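## Task

Close the lid of tip box TB3 and push its front edge fully down so it latches. The lid must stay latched on its own, without the robot holding it. Then release and move the gripper away.

## Robot and tools

ROBOT AND SETTING
Two arms, left_arm and right_arm, hang from a single upright column behind the near edge of the table. left_arm is the robot's own left and sits on the +y side. Image sides do not tell you which arm is which. Each arm ends in a two-finger gripper. The fingers point along the gripper's own +z axis and open and close along its y axis. The reported hand point lies between the finger pads when they are closed, just under 1 cm behind the tips. Closing pushes the tips about 17 mm further out along +z. A closed hand gives a flat fingertip face, which is handy for pressing a lid edge. The tip box sits loose on a base plate and must finish lying flat on it. Short disturbances may tug a held part or nudge loose objects.

FRAME
All poses use one shared scene frame, in metres. z = 0 is the table top. The origin is 0.07 m behind the middle of the table's near edge. +x points out over the table, +z points up, +y points to the robot's left. The robot may be yawed slightly about the column. Reported hand positions can be a little wrong, worse when an arm is stretched far.

ROW FORMAT (shared by execute_actions and move)
A row is one flat list of 16 numbers covering both arms, even if only one arm should move: left_arm x, y, z, qw, qx, qy, qz, opening, then right_arm in the same order. x, y, z form an absolute target position for that hand point in the scene frame, in metres. qw, qx, qy, qz form an absolute target orientation quaternion, w first. Opening runs from -1 (closed) to +1 (fully open, 0.145 m). It is the finger command, not an offset. A full close takes at least about 0.5 s. A row may carry 14 extra numbers from 0 to 1: stiffness scales for left_arm's 7 joints, then right_arm's 7. The joint order is shoulder pitch, shoulder roll, upper arm roll, elbow, forearm roll, wrist pitch, wrist yaw. These scales stay in force until you send new ones.

TOOLS
execute_actions(actions): a list of actions. Each action is a list of up to 15 rows, and each row lasts one control step (1/30 s). A short action repeats its last row until 15 steps (0.5 s) have passed. An empty list only returns the current state and images. An action is rejected for both arms if a target lies more than 0.6 m from that gripper's current position along any of the gripper's axes. If any action is malformed, or the first one fails that check against the last reported state, the whole call is rejected and nothing moves. On every step the commanded pose is clipped to within 70 mm and 16 degrees of the measured pose. The controller favours position over orientation when it cannot satisfy both. After an action, an arm coasts only as far as its last clipped pose, so a far goal needs further actions. To hold an orientation, resend your own fixed quaternion every row rather than the drifting reported one.

move(target, speed, blocking): target is one row (16 or 30 numbers) of absolute poses. Each gripper follows a straight line toward it, and all arms finish together, in 0.5 to 10 s. Moves longer than 10 s are cut short. speed is the top path speed in m/s, from 0.002 to 0.5, default 0.25. Rotation is capped at twice that value in rad/s. The opening is applied at the start. Paths ignore obstacles and the other arm. Grippers lag, drift off the path, and can briefly far exceed speed, especially near full reach. With blocking=false the call returns after 0.5 s while motion continues. Poll it with wait(0); no other execute_actions or move is accepted until a result shows the move has ended, or you call stop.

wait(seconds): 0 to 10 s. The arms hold their last command, and a running move continues; the wait returns early when the move ends.

stop(): brakes a running move. It needs stopping distance, more at speed, and the fingers keep moving.

zoom_image(camera, region): camera is cam_high, cam_low, cam_left_wrist or cam_right_wrist. region is [x0, y0, x1, y1] in pixels of that camera's latest 672x504 image, with the origin top-left, at most 504 by 504.

finished_scene(scene): pass the number of the scene you are in. It ends that scene for good, after the last command has been held, and reports whether the goal was met.

RESULTS
The state line gives each gripper's position and quaternion (wxyz). "Hand target" lines show the pose each arm is now driven toward. grip_measured is the actual finger opening on the same -1 to +1 scale. To hold something, command an opening well below grip_measured; the gap sets the squeeze, up to roughly 10 N per pad. Step readings list hand positions at some steps, and HELD plus an arm label marks a step where that arm's command was held back. "pose unreachable" means the clearance check altered or blocked that arm's command. A move adds a "move:" line giving the ending (done, off_target, moving, held, fault), the distance of each gripper from its pose, and limits. limits=paced means the pose sent was clipped. limits=held means some steps were blocked, and the arm may lurch fast afterward. If only one arm is named, the other finished at rest. FAULT lines report arm stops. MOTOR HOT appears from 85 °C; at 100 °C an OVER-TEMPERATURE FAULT stops the arm, and loaded joints go limp until cool. Camera calibrations are printed and are only approximate.

CAUTIONS
To keep an arm still, resend its last reported position, quaternion and intended opening in every call. Impacts grow with speed, and aiming further past the contact point pushes harder, so press the lid edge with modest speed and modest overshoot. Avoid slams, drops and shoving the box off its plate or anything off the table. Keep the arms from touching each other. Don't hold loads needlessly, since motors heat up. The simulation keeps running while you compose replies, holding your last command. Confirm the latch visually, then open or lift off, back away, and only then end the scene.

Each tool is called by a JSON object that holds its "op" and its "data", one argument or row to a line.

## Session

{"op": "execute_actions", "data": {
  "actions": []
}}

Scene clock: 0.00 s.
left_arm: end_effector_position=(+0.4146, +0.1758, +0.1453) grip_measured=+1.00 end_effector_quat_wxyz=(+0.222, -0.080, +0.967, +0.092) | right_arm: end_effector_position=(+0.1312, -0.4621, +0.1255) grip_measured=+1.00 end_effector_quat_wxyz=(+0.069, +0.822, -0.325, +0.462)
Joint positions: left_arm=[ 0.856  0.546 -1.369  0.826 -1.288 -0.395  0.755  0.145] | right_arm=[-0.151  0.475  0.45   0.877  0.553  0.094  0.363  0.145]
Joint velocities: left_arm=[-0.077  0.033 -0.017  0.027  0.037  0.051  0.022  0.   ] | right_arm=[-0.011  0.033 -0.022  0.002 -0.022 -0.007 -0.022  0.   ]
Motor temperatures (°C, as the motors report them): left_arm=[27 25 29 25 27 27 28] | right_arm=[26 27 28 28 28 29 25]
Hand target (left_arm): +0.415, +0.176, +0.145; +0.222, -0.080, +0.967, +0.092
Hand target (right_arm): +0.131, -0.462, +0.125; +0.069, +0.822, -0.325, +0.462
Joint stiffness scale: left_arm=[1. 1. 1. 1. 1. 1. 1.] | right_arm=[1. 1. 1. 1. 1. 1. 1.]
camera_calibration (this result's frames):
cam_left_wrist: T_world_to_cam=[[-0.37253, 0.819217, 0.43601, -0.0576495], [0.79464, 0.0389127, 0.605832, -0.414801], [0.479342, 0.572162, -0.665479, -0.15057], [0, 0, 0, 1]] pos_world=[0.380316, 0.149519, 0.176234]
cam_right_wrist: T_world_to_cam=[[-0.242682, -0.905091, -0.349163, -0.329915], [-0.536693, 0.425088, -0.728877, 0.371318], [0.808125, 0.010508, -0.588917, 0.0319018], [0, 0, 0, 1]] pos_world=[0.0934384, -0.456781, 0.174238]

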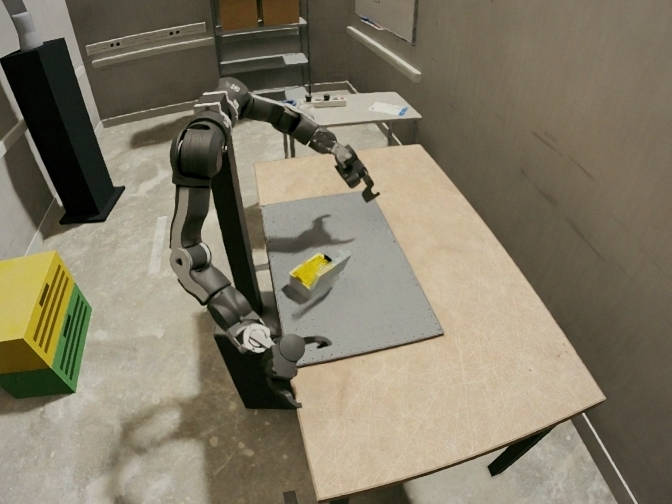

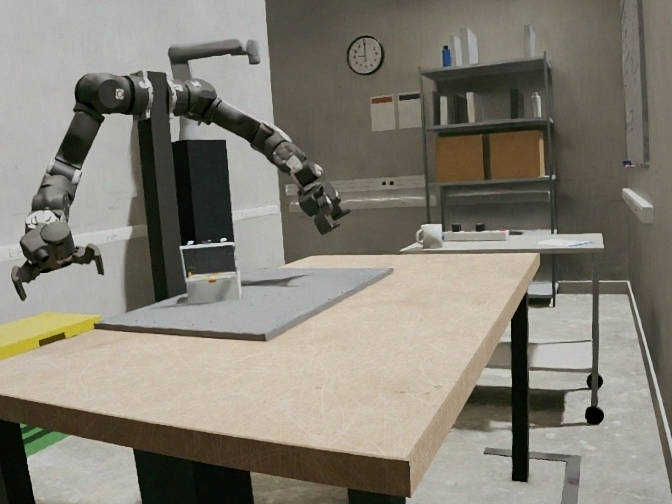

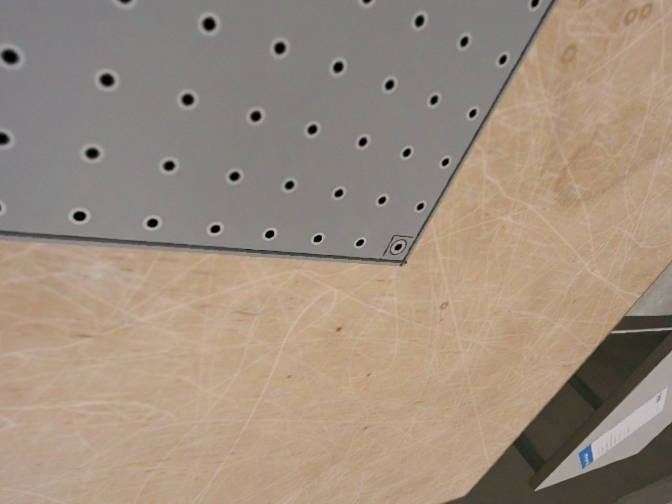

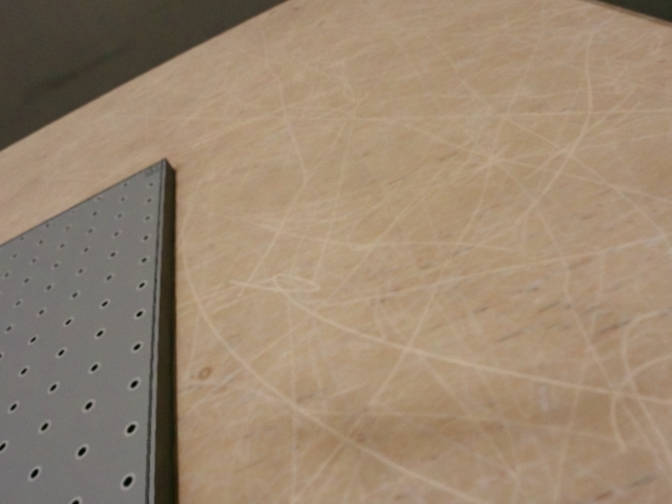

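{"op": "zoom_image", "data": {
  "camera": "cam_high",
  "region": [250, 190, 450, 370]
}}

Region (250, 190, 450, 370) of cam_high's 672x504 image, scaled by 2.520, with more detail than that image has; it fills the top 454 rows of this view, and the rest is white.

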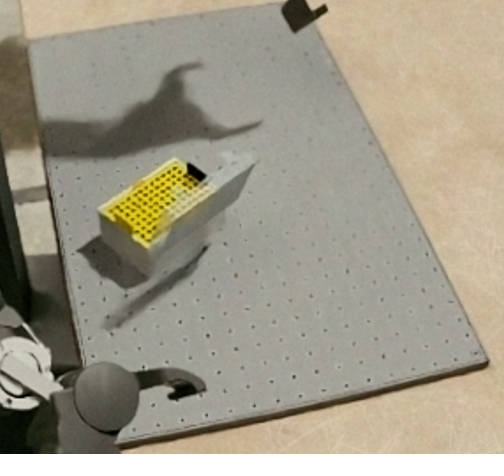

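{"op": "move", "data": {
  "target": [0.3,0.25,0.25,0.222,-0.08,0.967,0.092,1, 0.32,-0.195,0.13,0,0,1,0,-1],
  "speed": 0.2
}}

{"op": "move", "data": {
  "target": [0.3,0.25,0.25,0.222,-0.08,0.967,0.092,1, 0.215,-0.103,0.13,0,0,1,0,-1],
  "speed": 0.1
}}

Scene clock: 8.63 s.
left_arm: end_effector_position=(+0.3011, +0.2530, +0.2504) grip_measured=+1.00 end_effector_quat_wxyz=(+0.219, -0.085, +0.968, +0.092) | right_arm: end_effector_position=(+0.3209, -0.1861, +0.1320) grip_measured=-1.00 end_effector_quat_wxyz=(+0.017, -0.062, +0.993, +0.095)
Joint positions: left_arm=[ 0.802  1.369 -1.369  1.887 -1.062 -0.283  0.995  0.145] | right_arm=[ 1.004 -0.18   1.574  0.327  0.901 -0.799 -0.812  0.   ]
Joint velocities: left_arm=[ 0.011 -0.011  0.002 -0.017 -0.022 -0.037 -0.022  0.   ] | right_arm=[-0.033  0.033  0.007 -0.007 -0.007 -0.081  0.007 -0.   ]
Motor temperatures (°C, as the motors report them): left_arm=[27 25 29 25 27 27 28] | right_arm=[27 27 28 28 28 29 25]
Hand target (left_arm): +0.299, +0.252, +0.249; +0.217, -0.085, +0.968, +0.090
Hand target (right_arm): +0.320, -0.187, +0.131; +0.016, -0.062, +0.994, +0.093
Off the commanded pose (left_arm): 0.003 m, 1 deg.
Off the commanded pose (right_arm): 0.009 m, 13 deg.
Joint stiffness scale: left_arm=[1. 1. 1. 1. 1. 1. 1.] | right_arm=[1. 1. 1. 1. 1. 1. 1.]
joint sent to its limit (right arm) — the command would take joint 2 (shoulder roll) past its lower limit, joint 3 (upper arm roll) past its upper limit and joint 6 (wrist pitch) past its lower limit, so those joints were sent only as far as their limits.
move: off_target (right_arm)
camera_calibration (this result's frames):
cam_left_wrist: T_world_to_cam=[[-0.378296, 0.817116, 0.434986, -0.206531], [0.796698, 0.0481295, 0.602458, -0.393394], [0.471342, 0.57446, -0.669202, -0.0676367], [0, 0, 0, 1]] pos_world=[0.267167, 0.226548, 0.281579]
cam_right_wrist: T_world_to_cam=[[-0.163738, 0.960891, -0.223336, 0.273505], [0.953455, 0.212252, 0.214181, -0.281707], [0.253208, -0.177872, -0.950919, 0.0703612], [0, 0, 0, 1]] pos_world=[0.295562, -0.190501, 0.188328]

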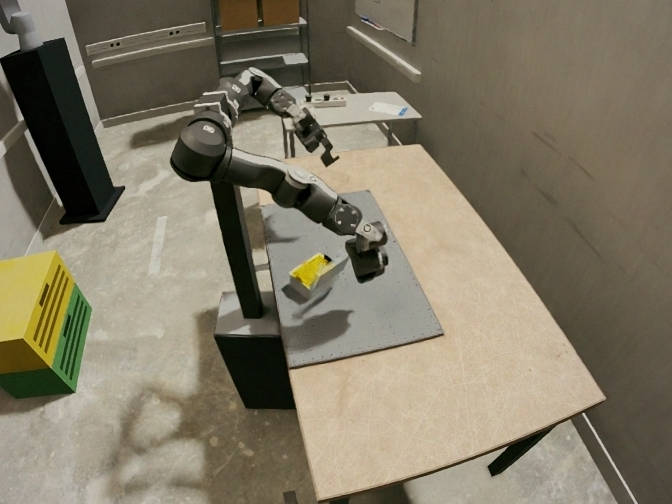

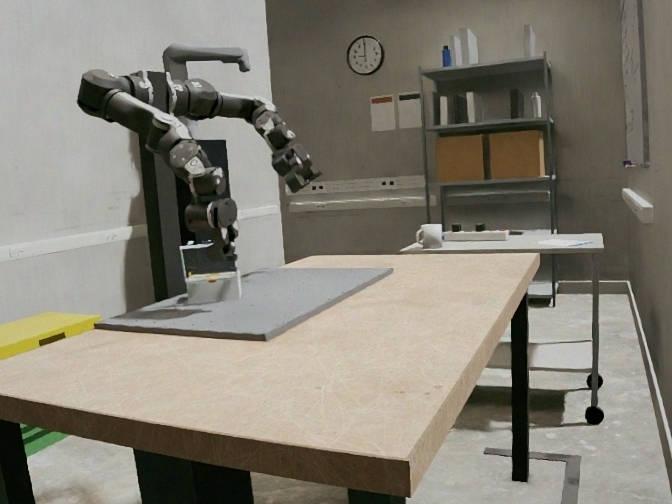

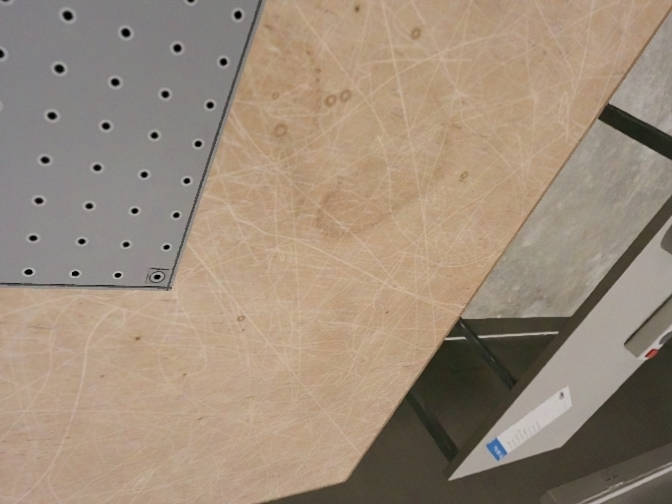

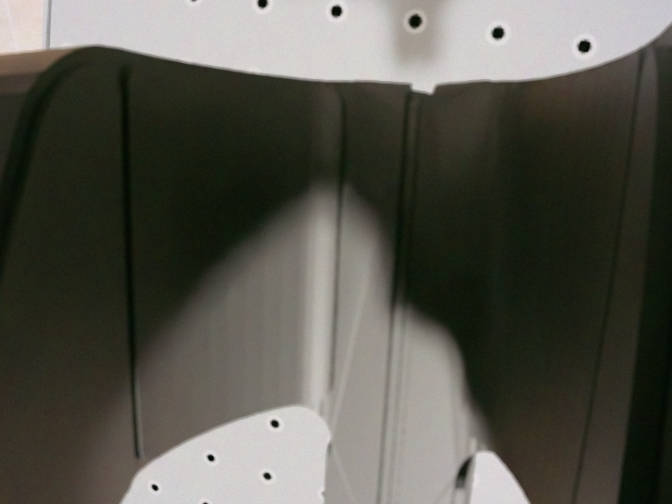

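Scene clock: 10.27 s.
left_arm: end_effector_position=(+0.3015, +0.2502, +0.2517) grip_measured=+1.00 end_effector_quat_wxyz=(+0.224, -0.081, +0.967, +0.090) | right_arm: end_effector_position=(+0.2169, -0.1046, +0.1293) grip_measured=-1.00 end_effector_quat_wxyz=(-0.189, -0.151, +0.913, +0.329)
Joint positions: left_arm=[ 0.802  1.368 -1.369  1.898 -1.071 -0.276  0.996  0.145] | right_arm=[ 0.873 -0.18   1.574  0.247  0.464 -0.799 -1.558  0.   ]
Joint velocities: left_arm=[ 0.011  0.011 -0.012  0.002 -0.007 -0.037 -0.022 -0.   ] | right_arm=[-0.011  0.011 -0.032 -0.012  0.007 -0.007  0.037  0.   ]
Motor temperatures (°C, as the motors report them): left_arm=[27 25 29 25 27 27 28] | right_arm=[27 27 28 28 28 29 25]
Hand target (left_arm): +0.300, +0.250, +0.250; +0.222, -0.080, +0.967, +0.092
Hand target (right_arm): +0.217, -0.104, +0.130; -0.190, -0.150, +0.912, +0.332
Off the commanded pose (left_arm): 0.002 m, 0 deg.
Off the commanded pose (right_arm): 0.003 m, 48 deg; orientation clipped at the last step of the last action.
Joint stiffness scale: left_arm=[1. 1. 1. 1. 1. 1. 1.] | right_arm=[1. 1. 1. 1. 1. 1. 1.]
joint sent to its limit (right arm) — the command would take joint 2 (shoulder roll) past its lower limit, joint 3 (upper arm roll) past its upper limit and joint 6 (wrist pitch) past its lower limit, so those joints were sent only as far as their limits.
move: off_target (right_arm); limits=paced
camera_calibration (this result's frames):
cam_left_wrist: T_world_to_cam=[[-0.374822, 0.821082, 0.430503, -0.205565], [0.791281, 0.0413596, 0.610052, -0.392913], [0.483098, 0.56931, -0.665209, -0.0686031], [0, 0, 0, 1]] pos_world=[0.266997, 0.224093, 0.282558]
cam_right_wrist: T_world_to_cam=[[-0.366326, 0.869155, 0.332227, 0.14007], [0.912763, 0.405018, -0.0531401, -0.135726], [-0.180745, 0.283778, -0.941701, 0.249806], [0, 0, 0, 1]] pos_world=[0.220348, -0.137661, 0.181495]

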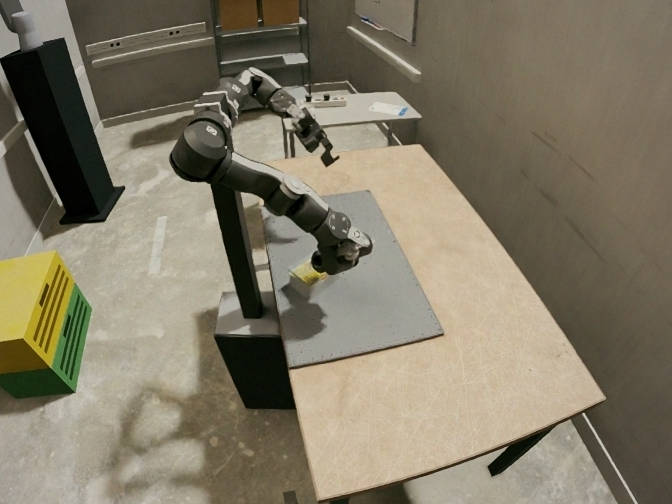

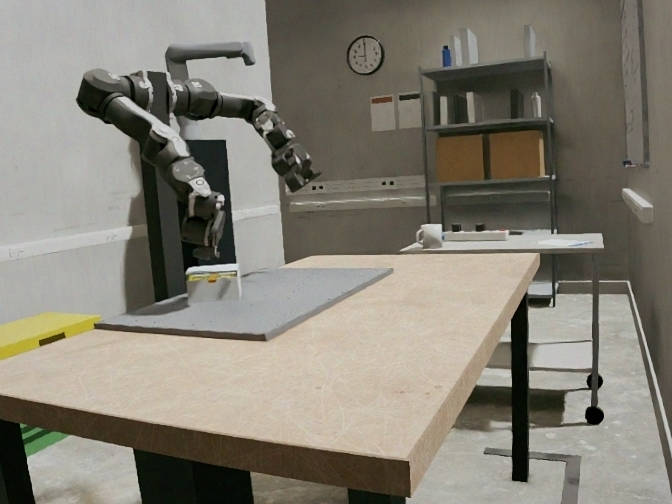

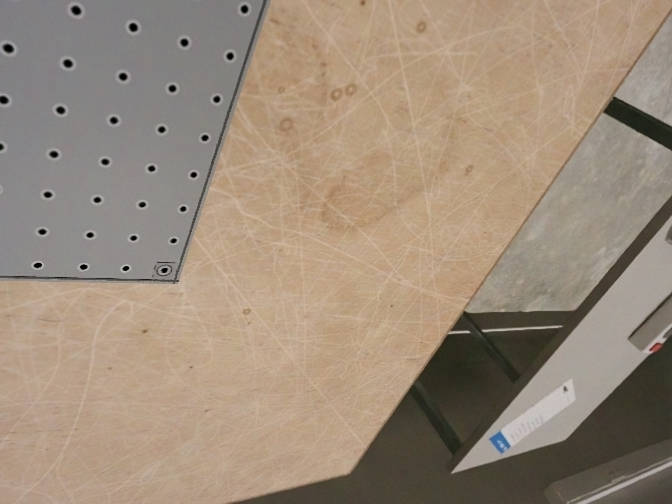

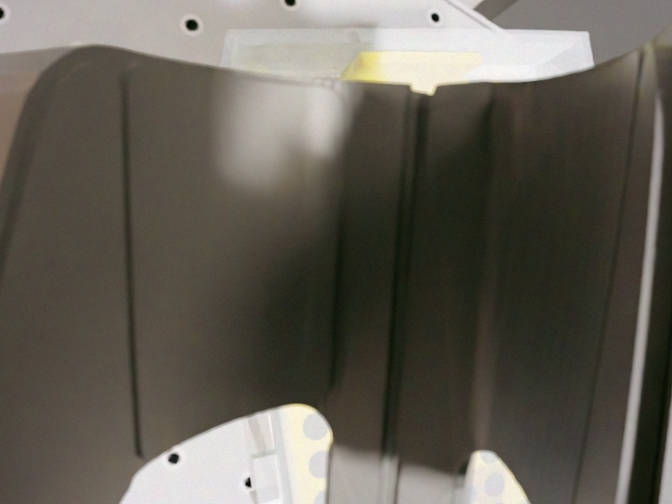

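{"op": "move", "data": {
  "target": [0.2,0.05,0.2,0,0,1,0,-1, 0.3,-0.3,0.2,0.017,-0.062,0.993,0.095,-1],
  "speed": 0.2
}}

Scene clock: 12.73 s.
left_arm: end_effector_position=(+0.1984, +0.0500, +0.2055) grip_measured=-1.00 end_effector_quat_wxyz=(+0.003, +0.001, +1.000, -0.003) | right_arm: end_effector_position=(+0.2992, -0.2991, +0.1990) grip_measured=-1.00 end_effector_quat_wxyz=(+0.021, -0.065, +0.993, +0.100)
Joint positions: left_arm=[ 0.744  0.685 -1.397  1.905 -0.743 -0.15   1.427  0.   ] | right_arm=[ 1.135 -0.046  1.535  0.633  0.567 -0.55  -1.332  0.   ]
Joint velocities: left_arm=[ 0.055 -0.055 -0.007  0.002 -0.051  0.007 -0.051  0.   ] | right_arm=[ 0.011 -0.055  0.002  0.002  0.007 -0.007 -0.007  0.   ]
Motor temperatures (°C, as the motors report them): left_arm=[27 25 29 25 27 27 28] | right_arm=[27 27 28 28 28 29 25]
Hand target (left_arm): +0.197, +0.052, +0.204; -0.000, -0.000, +1.000, +0.002
Hand target (right_arm): +0.300, -0.300, +0.199; +0.022, -0.065, +0.993, +0.098
Off the commanded pose (left_arm): 0.006 m, 1 deg.
Off the commanded pose (right_arm): 0.002 m, 1 deg.
Joint stiffness scale: left_arm=[1. 1. 1. 1. 1. 1. 1.] | right_arm=[1. 1. 1. 1. 1. 1. 1.]
move: off_target (left_arm)
camera_calibration (this result's frames):
cam_left_wrist: T_world_to_cam=[[-0.0444367, 0.932363, 0.358782, -0.116345], [0.978316, -0.0321107, 0.204614, -0.225], [0.202295, 0.360095, -0.910719, 0.181111], [0, 0, 0, 1]] pos_world=[0.178313, 0.036034, 0.252722]
cam_right_wrist: T_world_to_cam=[[-0.167306, 0.962481, -0.213631, 0.393099], [0.950831, 0.214803, 0.223114, -0.251582], [0.260632, -0.165799, -0.951095, 0.120887], [0, 0, 0, 1]] pos_world=[0.273473, -0.304267, 0.255085]

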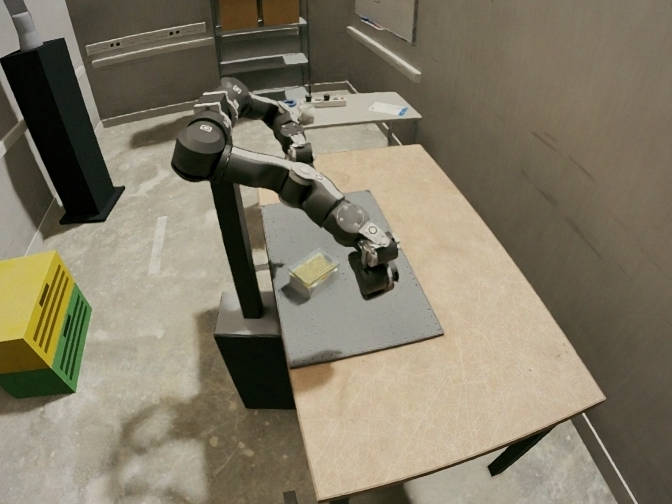

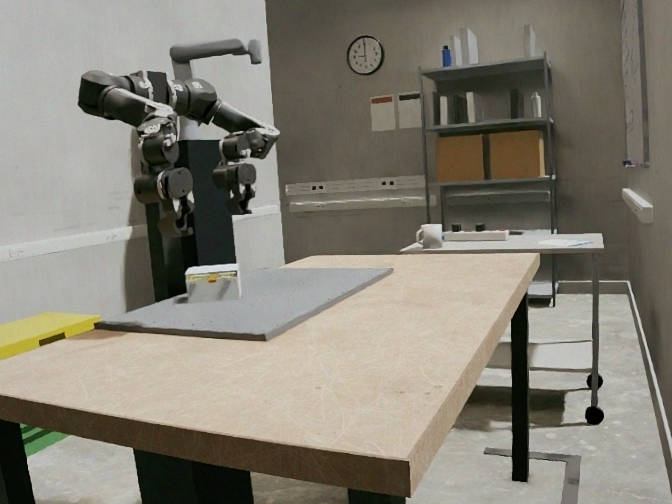

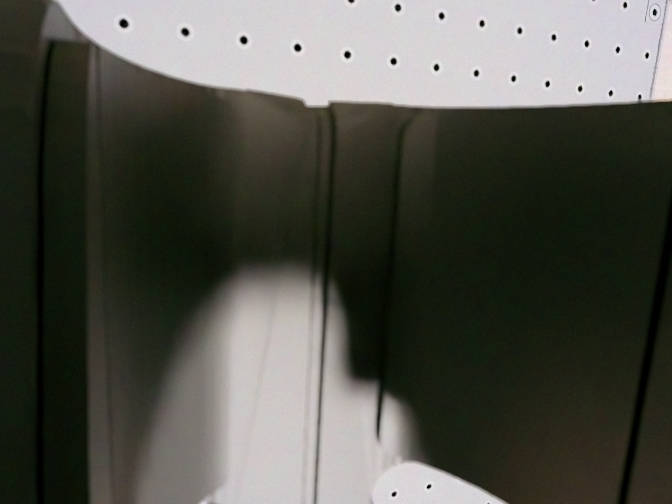

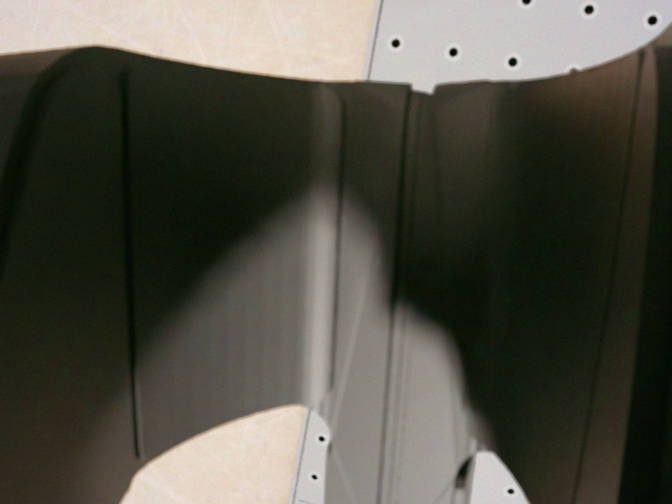

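{"op": "move", "data": {
  "target": [0.168,-0.06,0.12,0,0,1,0,-1, 0.3,-0.3,0.2,0.021,-0.065,0.993,0.1,-1],
  "speed": 0.15
}}

{"op": "move", "data": {
  "target": [0.168,-0.06,0.08,0,0,1,0,-1, 0.3,-0.3,0.2,0.021,-0.065,0.993,0.1,-1],
  "speed": 0.03
}}

Scene clock: 14.47 s.
left_arm: end_effector_position=(+0.1681, -0.0614, +0.1237) grip_measured=-1.00 end_effector_quat_wxyz=(+0.005, -0.000, +1.000, -0.002) | right_arm: end_effector_position=(+0.2993, -0.2992, +0.1989) grip_measured=-1.00 end_effector_quat_wxyz=(+0.021, -0.066, +0.992, +0.101)
Joint positions: left_arm=[ 0.604  0.104 -1.492  1.296 -0.965 -0.073  1.302  0.   ] | right_arm=[ 1.135 -0.043  1.535  0.627  0.567 -0.55  -1.332  0.   ]
Joint velocities: left_arm=[ 0.011 -0.055 -0.017 -0.002 -0.095  0.037 -0.022  0.   ] | right_arm=[ 0.033 -0.033 -0.032  0.007 -0.037 -0.037  0.051  0.   ]
Motor temperatures (°C, as the motors report them): left_arm=[27 25 29 25 27 27 28] | right_arm=[27 27 28 28 28 29 25]
Hand target (left_arm): +0.168, -0.061, +0.122; +0.004, +0.001, +1.000, -0.002
Hand target (right_arm): +0.300, -0.300, +0.200; +0.021, -0.065, +0.993, +0.100
Off the commanded pose (left_arm): 0.004 m, 1 deg.
Off the commanded pose (right_arm): 0.002 m, 0 deg.
Joint stiffness scale: left_arm=[1. 1. 1. 1. 1. 1. 1.] | right_arm=[1. 1. 1. 1. 1. 1. 1.]
move: off_target (left_arm)
camera_calibration (this result's frames):
cam_left_wrist: T_world_to_cam=[[-0.048121, 0.931131, 0.361496, 0.0158079], [0.977608, -0.0303219, 0.208238, -0.182489], [0.204858, 0.363422, -0.908822, 0.152408], [0, 0, 0, 1]] pos_world=[0.147941, -0.0756411, 0.170799]
cam_right_wrist: T_world_to_cam=[[-0.169333, 0.962374, -0.212516, 0.393502], [0.950414, 0.216523, 0.22323, -0.251078], [0.260845, -0.164178, -0.951318, 0.121164], [0, 0, 0, 1]] pos_world=[0.273656, -0.304439, 0.254939]

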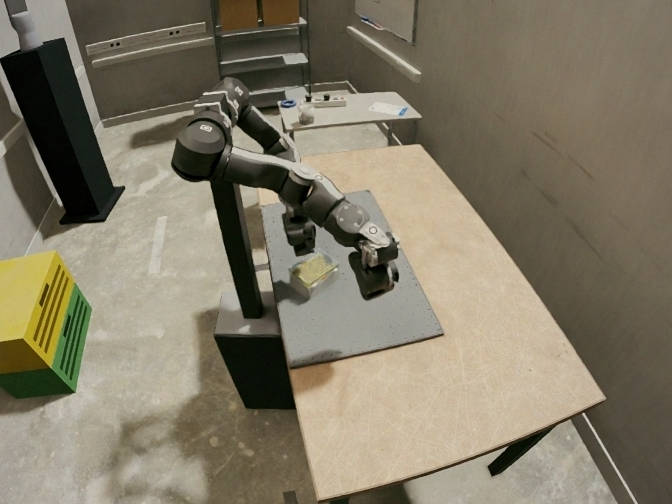

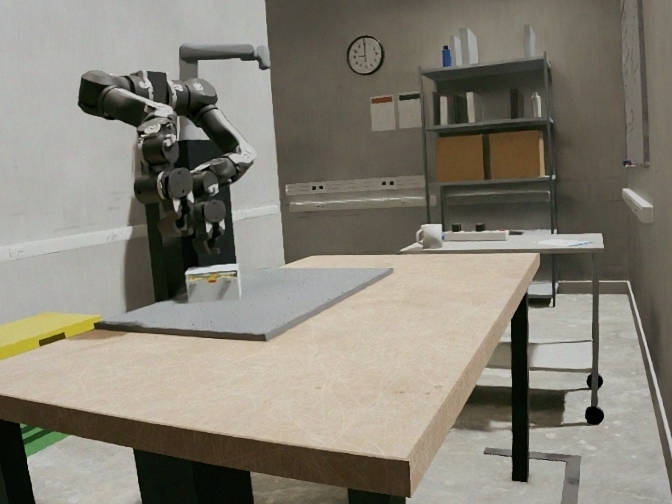

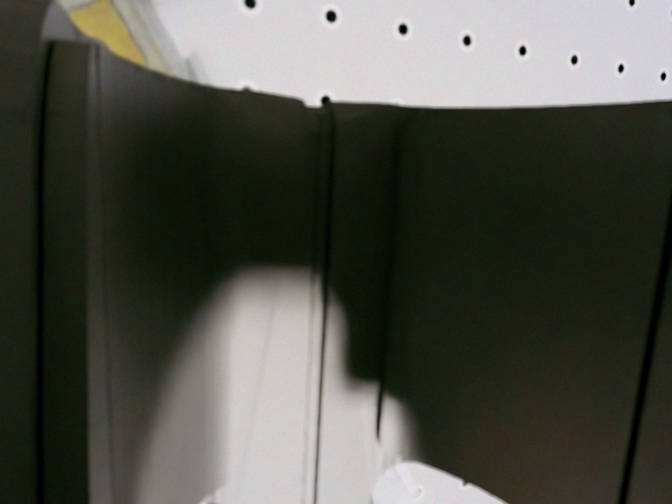

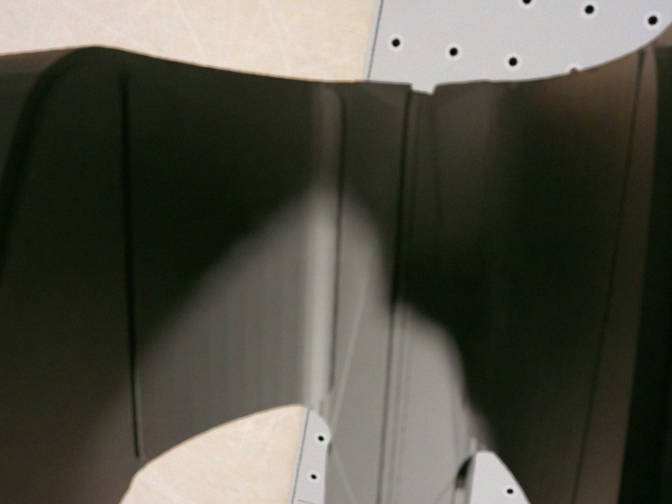

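Scene clock: 16.17 s.
left_arm: end_effector_position=(+0.1706, -0.0607, +0.0889) grip_measured=-1.00 end_effector_quat_wxyz=(-0.000, +0.001, +1.000, +0.011) | right_arm: end_effector_position=(+0.2993, -0.2993, +0.1989) grip_measured=-1.00 end_effector_quat_wxyz=(+0.021, -0.066, +0.993, +0.101)
Joint positions: left_arm=[ 0.568  0.026 -1.506  1.064 -1.005 -0.141  1.18   0.   ] | right_arm=[ 1.135 -0.042  1.535  0.627  0.567 -0.55  -1.332  0.   ]
Joint velocities: left_arm=[-0.011 -0.033 -0.007 -0.012  0.037  0.007 -0.022 -0.   ] | right_arm=[ 0.011  0.055 -0.012  0.012 -0.066 -0.051 -0.066 -0.   ]
Motor temperatures (°C, as the motors report them): left_arm=[27 25 29 25 27 27 28] | right_arm=[28 27 28 28 28 29 25]
Hand target (left_arm): +0.168, -0.060, +0.081; +0.001, +0.000, +1.000, -0.000
Hand target (right_arm): +0.300, -0.300, +0.200; +0.021, -0.065, +0.993, +0.100
Off the commanded pose (left_arm): 0.009 m, 1 deg.
Off the commanded pose (right_arm): 0.001 m, 0 deg.
Joint stiffness scale: left_arm=[1. 1. 1. 1. 1. 1. 1.] | right_arm=[1. 1. 1. 1. 1. 1. 1.]
move: off_target (left_arm)
camera_calibration (this result's frames):
cam_left_wrist: T_world_to_cam=[[-0.0417813, 0.921496, 0.386135, 0.0239966], [0.979503, -0.0384419, 0.197726, -0.177542], [0.197047, 0.386481, -0.901002, 0.121986], [0, 0, 0, 1]] pos_world=[0.150869, -0.0760831, 0.135748]
cam_right_wrist: T_world_to_cam=[[-0.169007, 0.962399, -0.212662, 0.393595], [0.950496, 0.21623, 0.223164, -0.251084], [0.260757, -0.164418, -0.9513, 0.121115], [0, 0, 0, 1]] pos_world=[0.273593, -0.30459, 0.254953]

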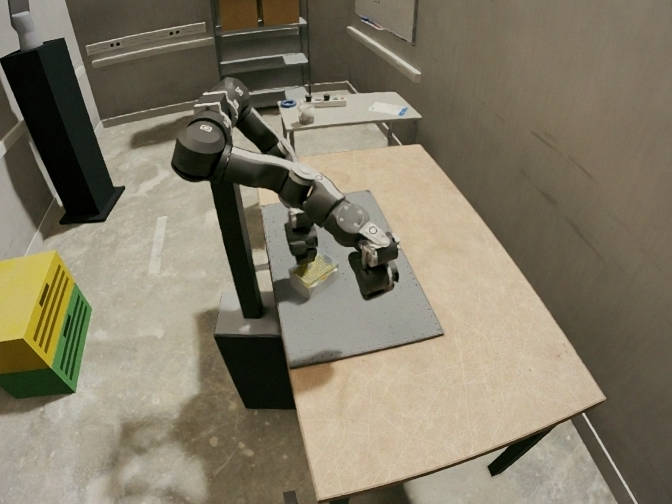

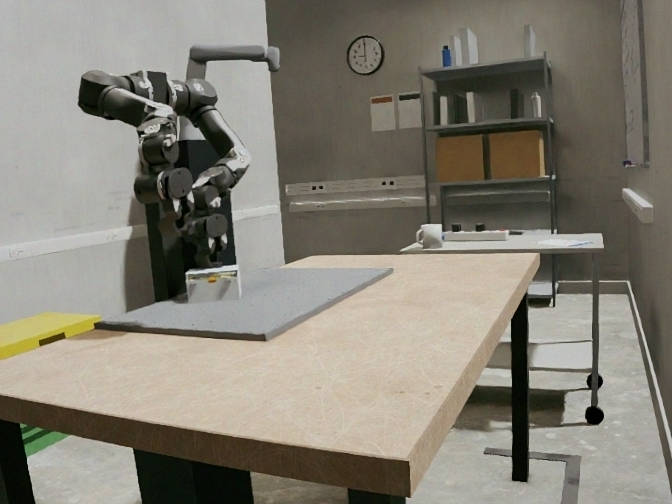

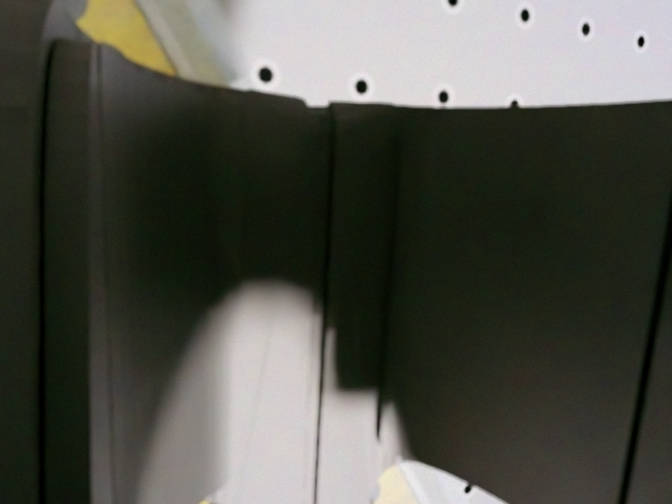

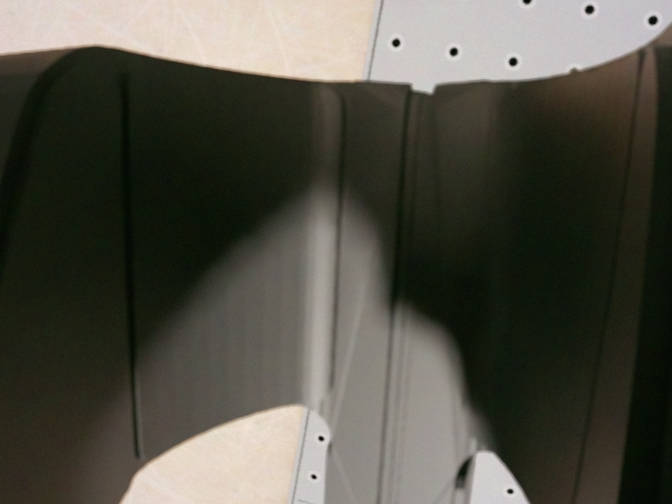

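{"op": "move", "data": {
  "target": [0.12,0.08,0.25,0.15,0,0.989,0,-1, 0.3,-0.3,0.2,0.021,-0.065,0.993,0.1,-1],
  "speed": 0.15
}}

Scene clock: 18.67 s.
left_arm: end_effector_position=(+0.1213, +0.0818, +0.2482) grip_measured=-1.00 end_effector_quat_wxyz=(+0.089, -0.000, +0.996, -0.019) | right_arm: end_effector_position=(+0.2993, -0.2993, +0.1989) grip_measured=-1.00 end_effector_quat_wxyz=(+0.021, -0.066, +0.993, +0.101)
Joint positions: left_arm=[ 0.62   0.878 -1.584  2.452 -1.143  0.216  1.569  0.   ] | right_arm=[ 1.135 -0.042  1.535  0.627  0.567 -0.55  -1.332  0.   ]
Joint velocities: left_arm=[ 0.011 -0.011 -0.007 -0.002  0.051  0.051 -0.007  0.   ] | right_arm=[-0.011  0.011  0.007 -0.007  0.007  0.066 -0.095 -0.   ]
Motor temperatures (°C, as the motors report them): left_arm=[27 25 29 26 27 27 28] | right_arm=[28 27 28 28 28 29 25]
Hand target (left_arm): +0.121, +0.082, +0.248; +0.088, -0.001, +0.996, -0.018
Hand target (right_arm): +0.300, -0.300, +0.200; +0.021, -0.065, +0.993, +0.100
Off the commanded pose (left_arm): 0.003 m, 7 deg.
Off the commanded pose (right_arm): 0.001 m, 0 deg.
Joint stiffness scale: left_arm=[1. 1. 1. 1. 1. 1. 1.] | right_arm=[1. 1. 1. 1. 1. 1. 1.]
joint sent to its limit (left arm) — the command would take joint 3 (upper arm roll) past its lower limit, joint 4 (elbow) past its upper limit and joint 7 (wrist yaw) past its upper limit, so those joints were sent only as far as their limits.
move: off_target (left_arm)
camera_calibration (this result's frames):
cam_left_wrist: T_world_to_cam=[[-0.105201, 0.943075, 0.315504, -0.147498], [0.928686, -0.0202911, 0.370312, -0.193452], [0.355633, 0.331961, -0.873686, 0.198631], [0, 0, 0, 1]] pos_world=[0.0934991, 0.0692383, 0.291715]
cam_right_wrist: T_world_to_cam=[[-0.169007, 0.962399, -0.212662, 0.393595], [0.950496, 0.21623, 0.223164, -0.251084], [0.260757, -0.164418, -0.9513, 0.121115], [0, 0, 0, 1]] pos_world=[0.273593, -0.30459, 0.254953]

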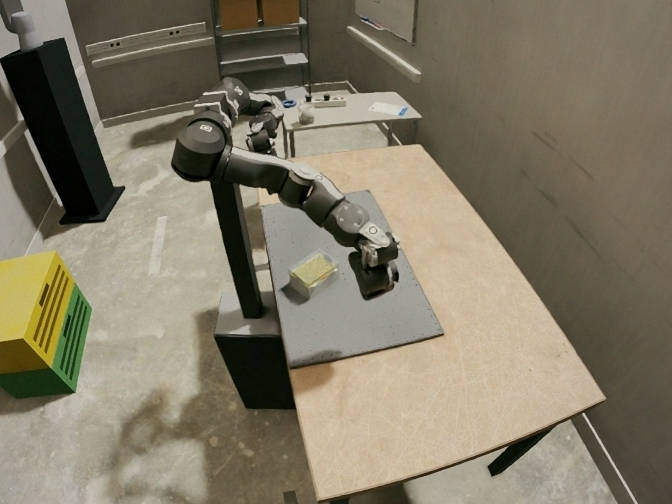

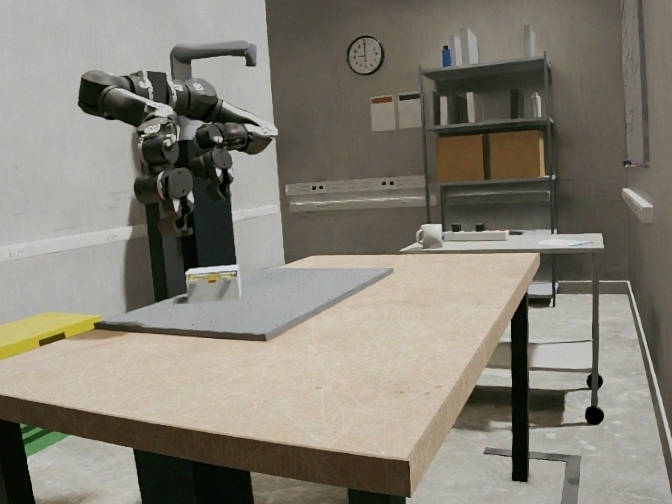

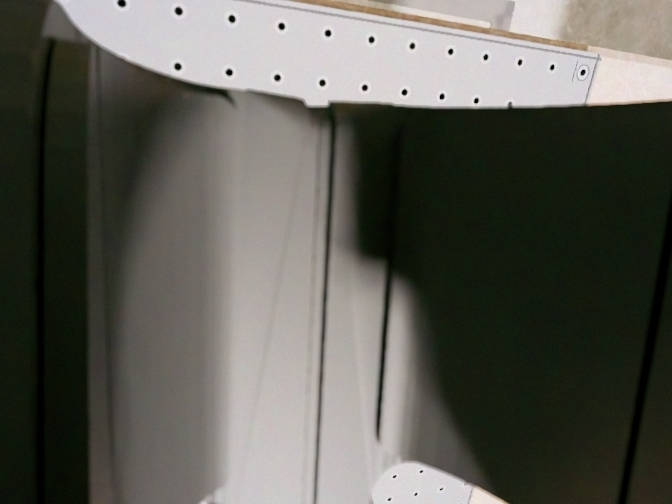

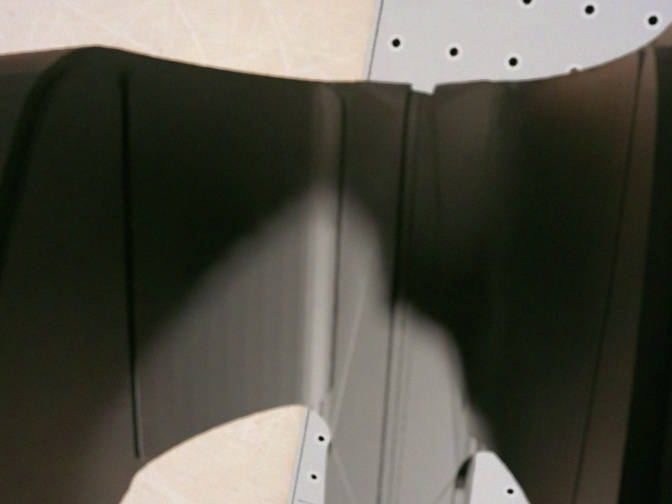

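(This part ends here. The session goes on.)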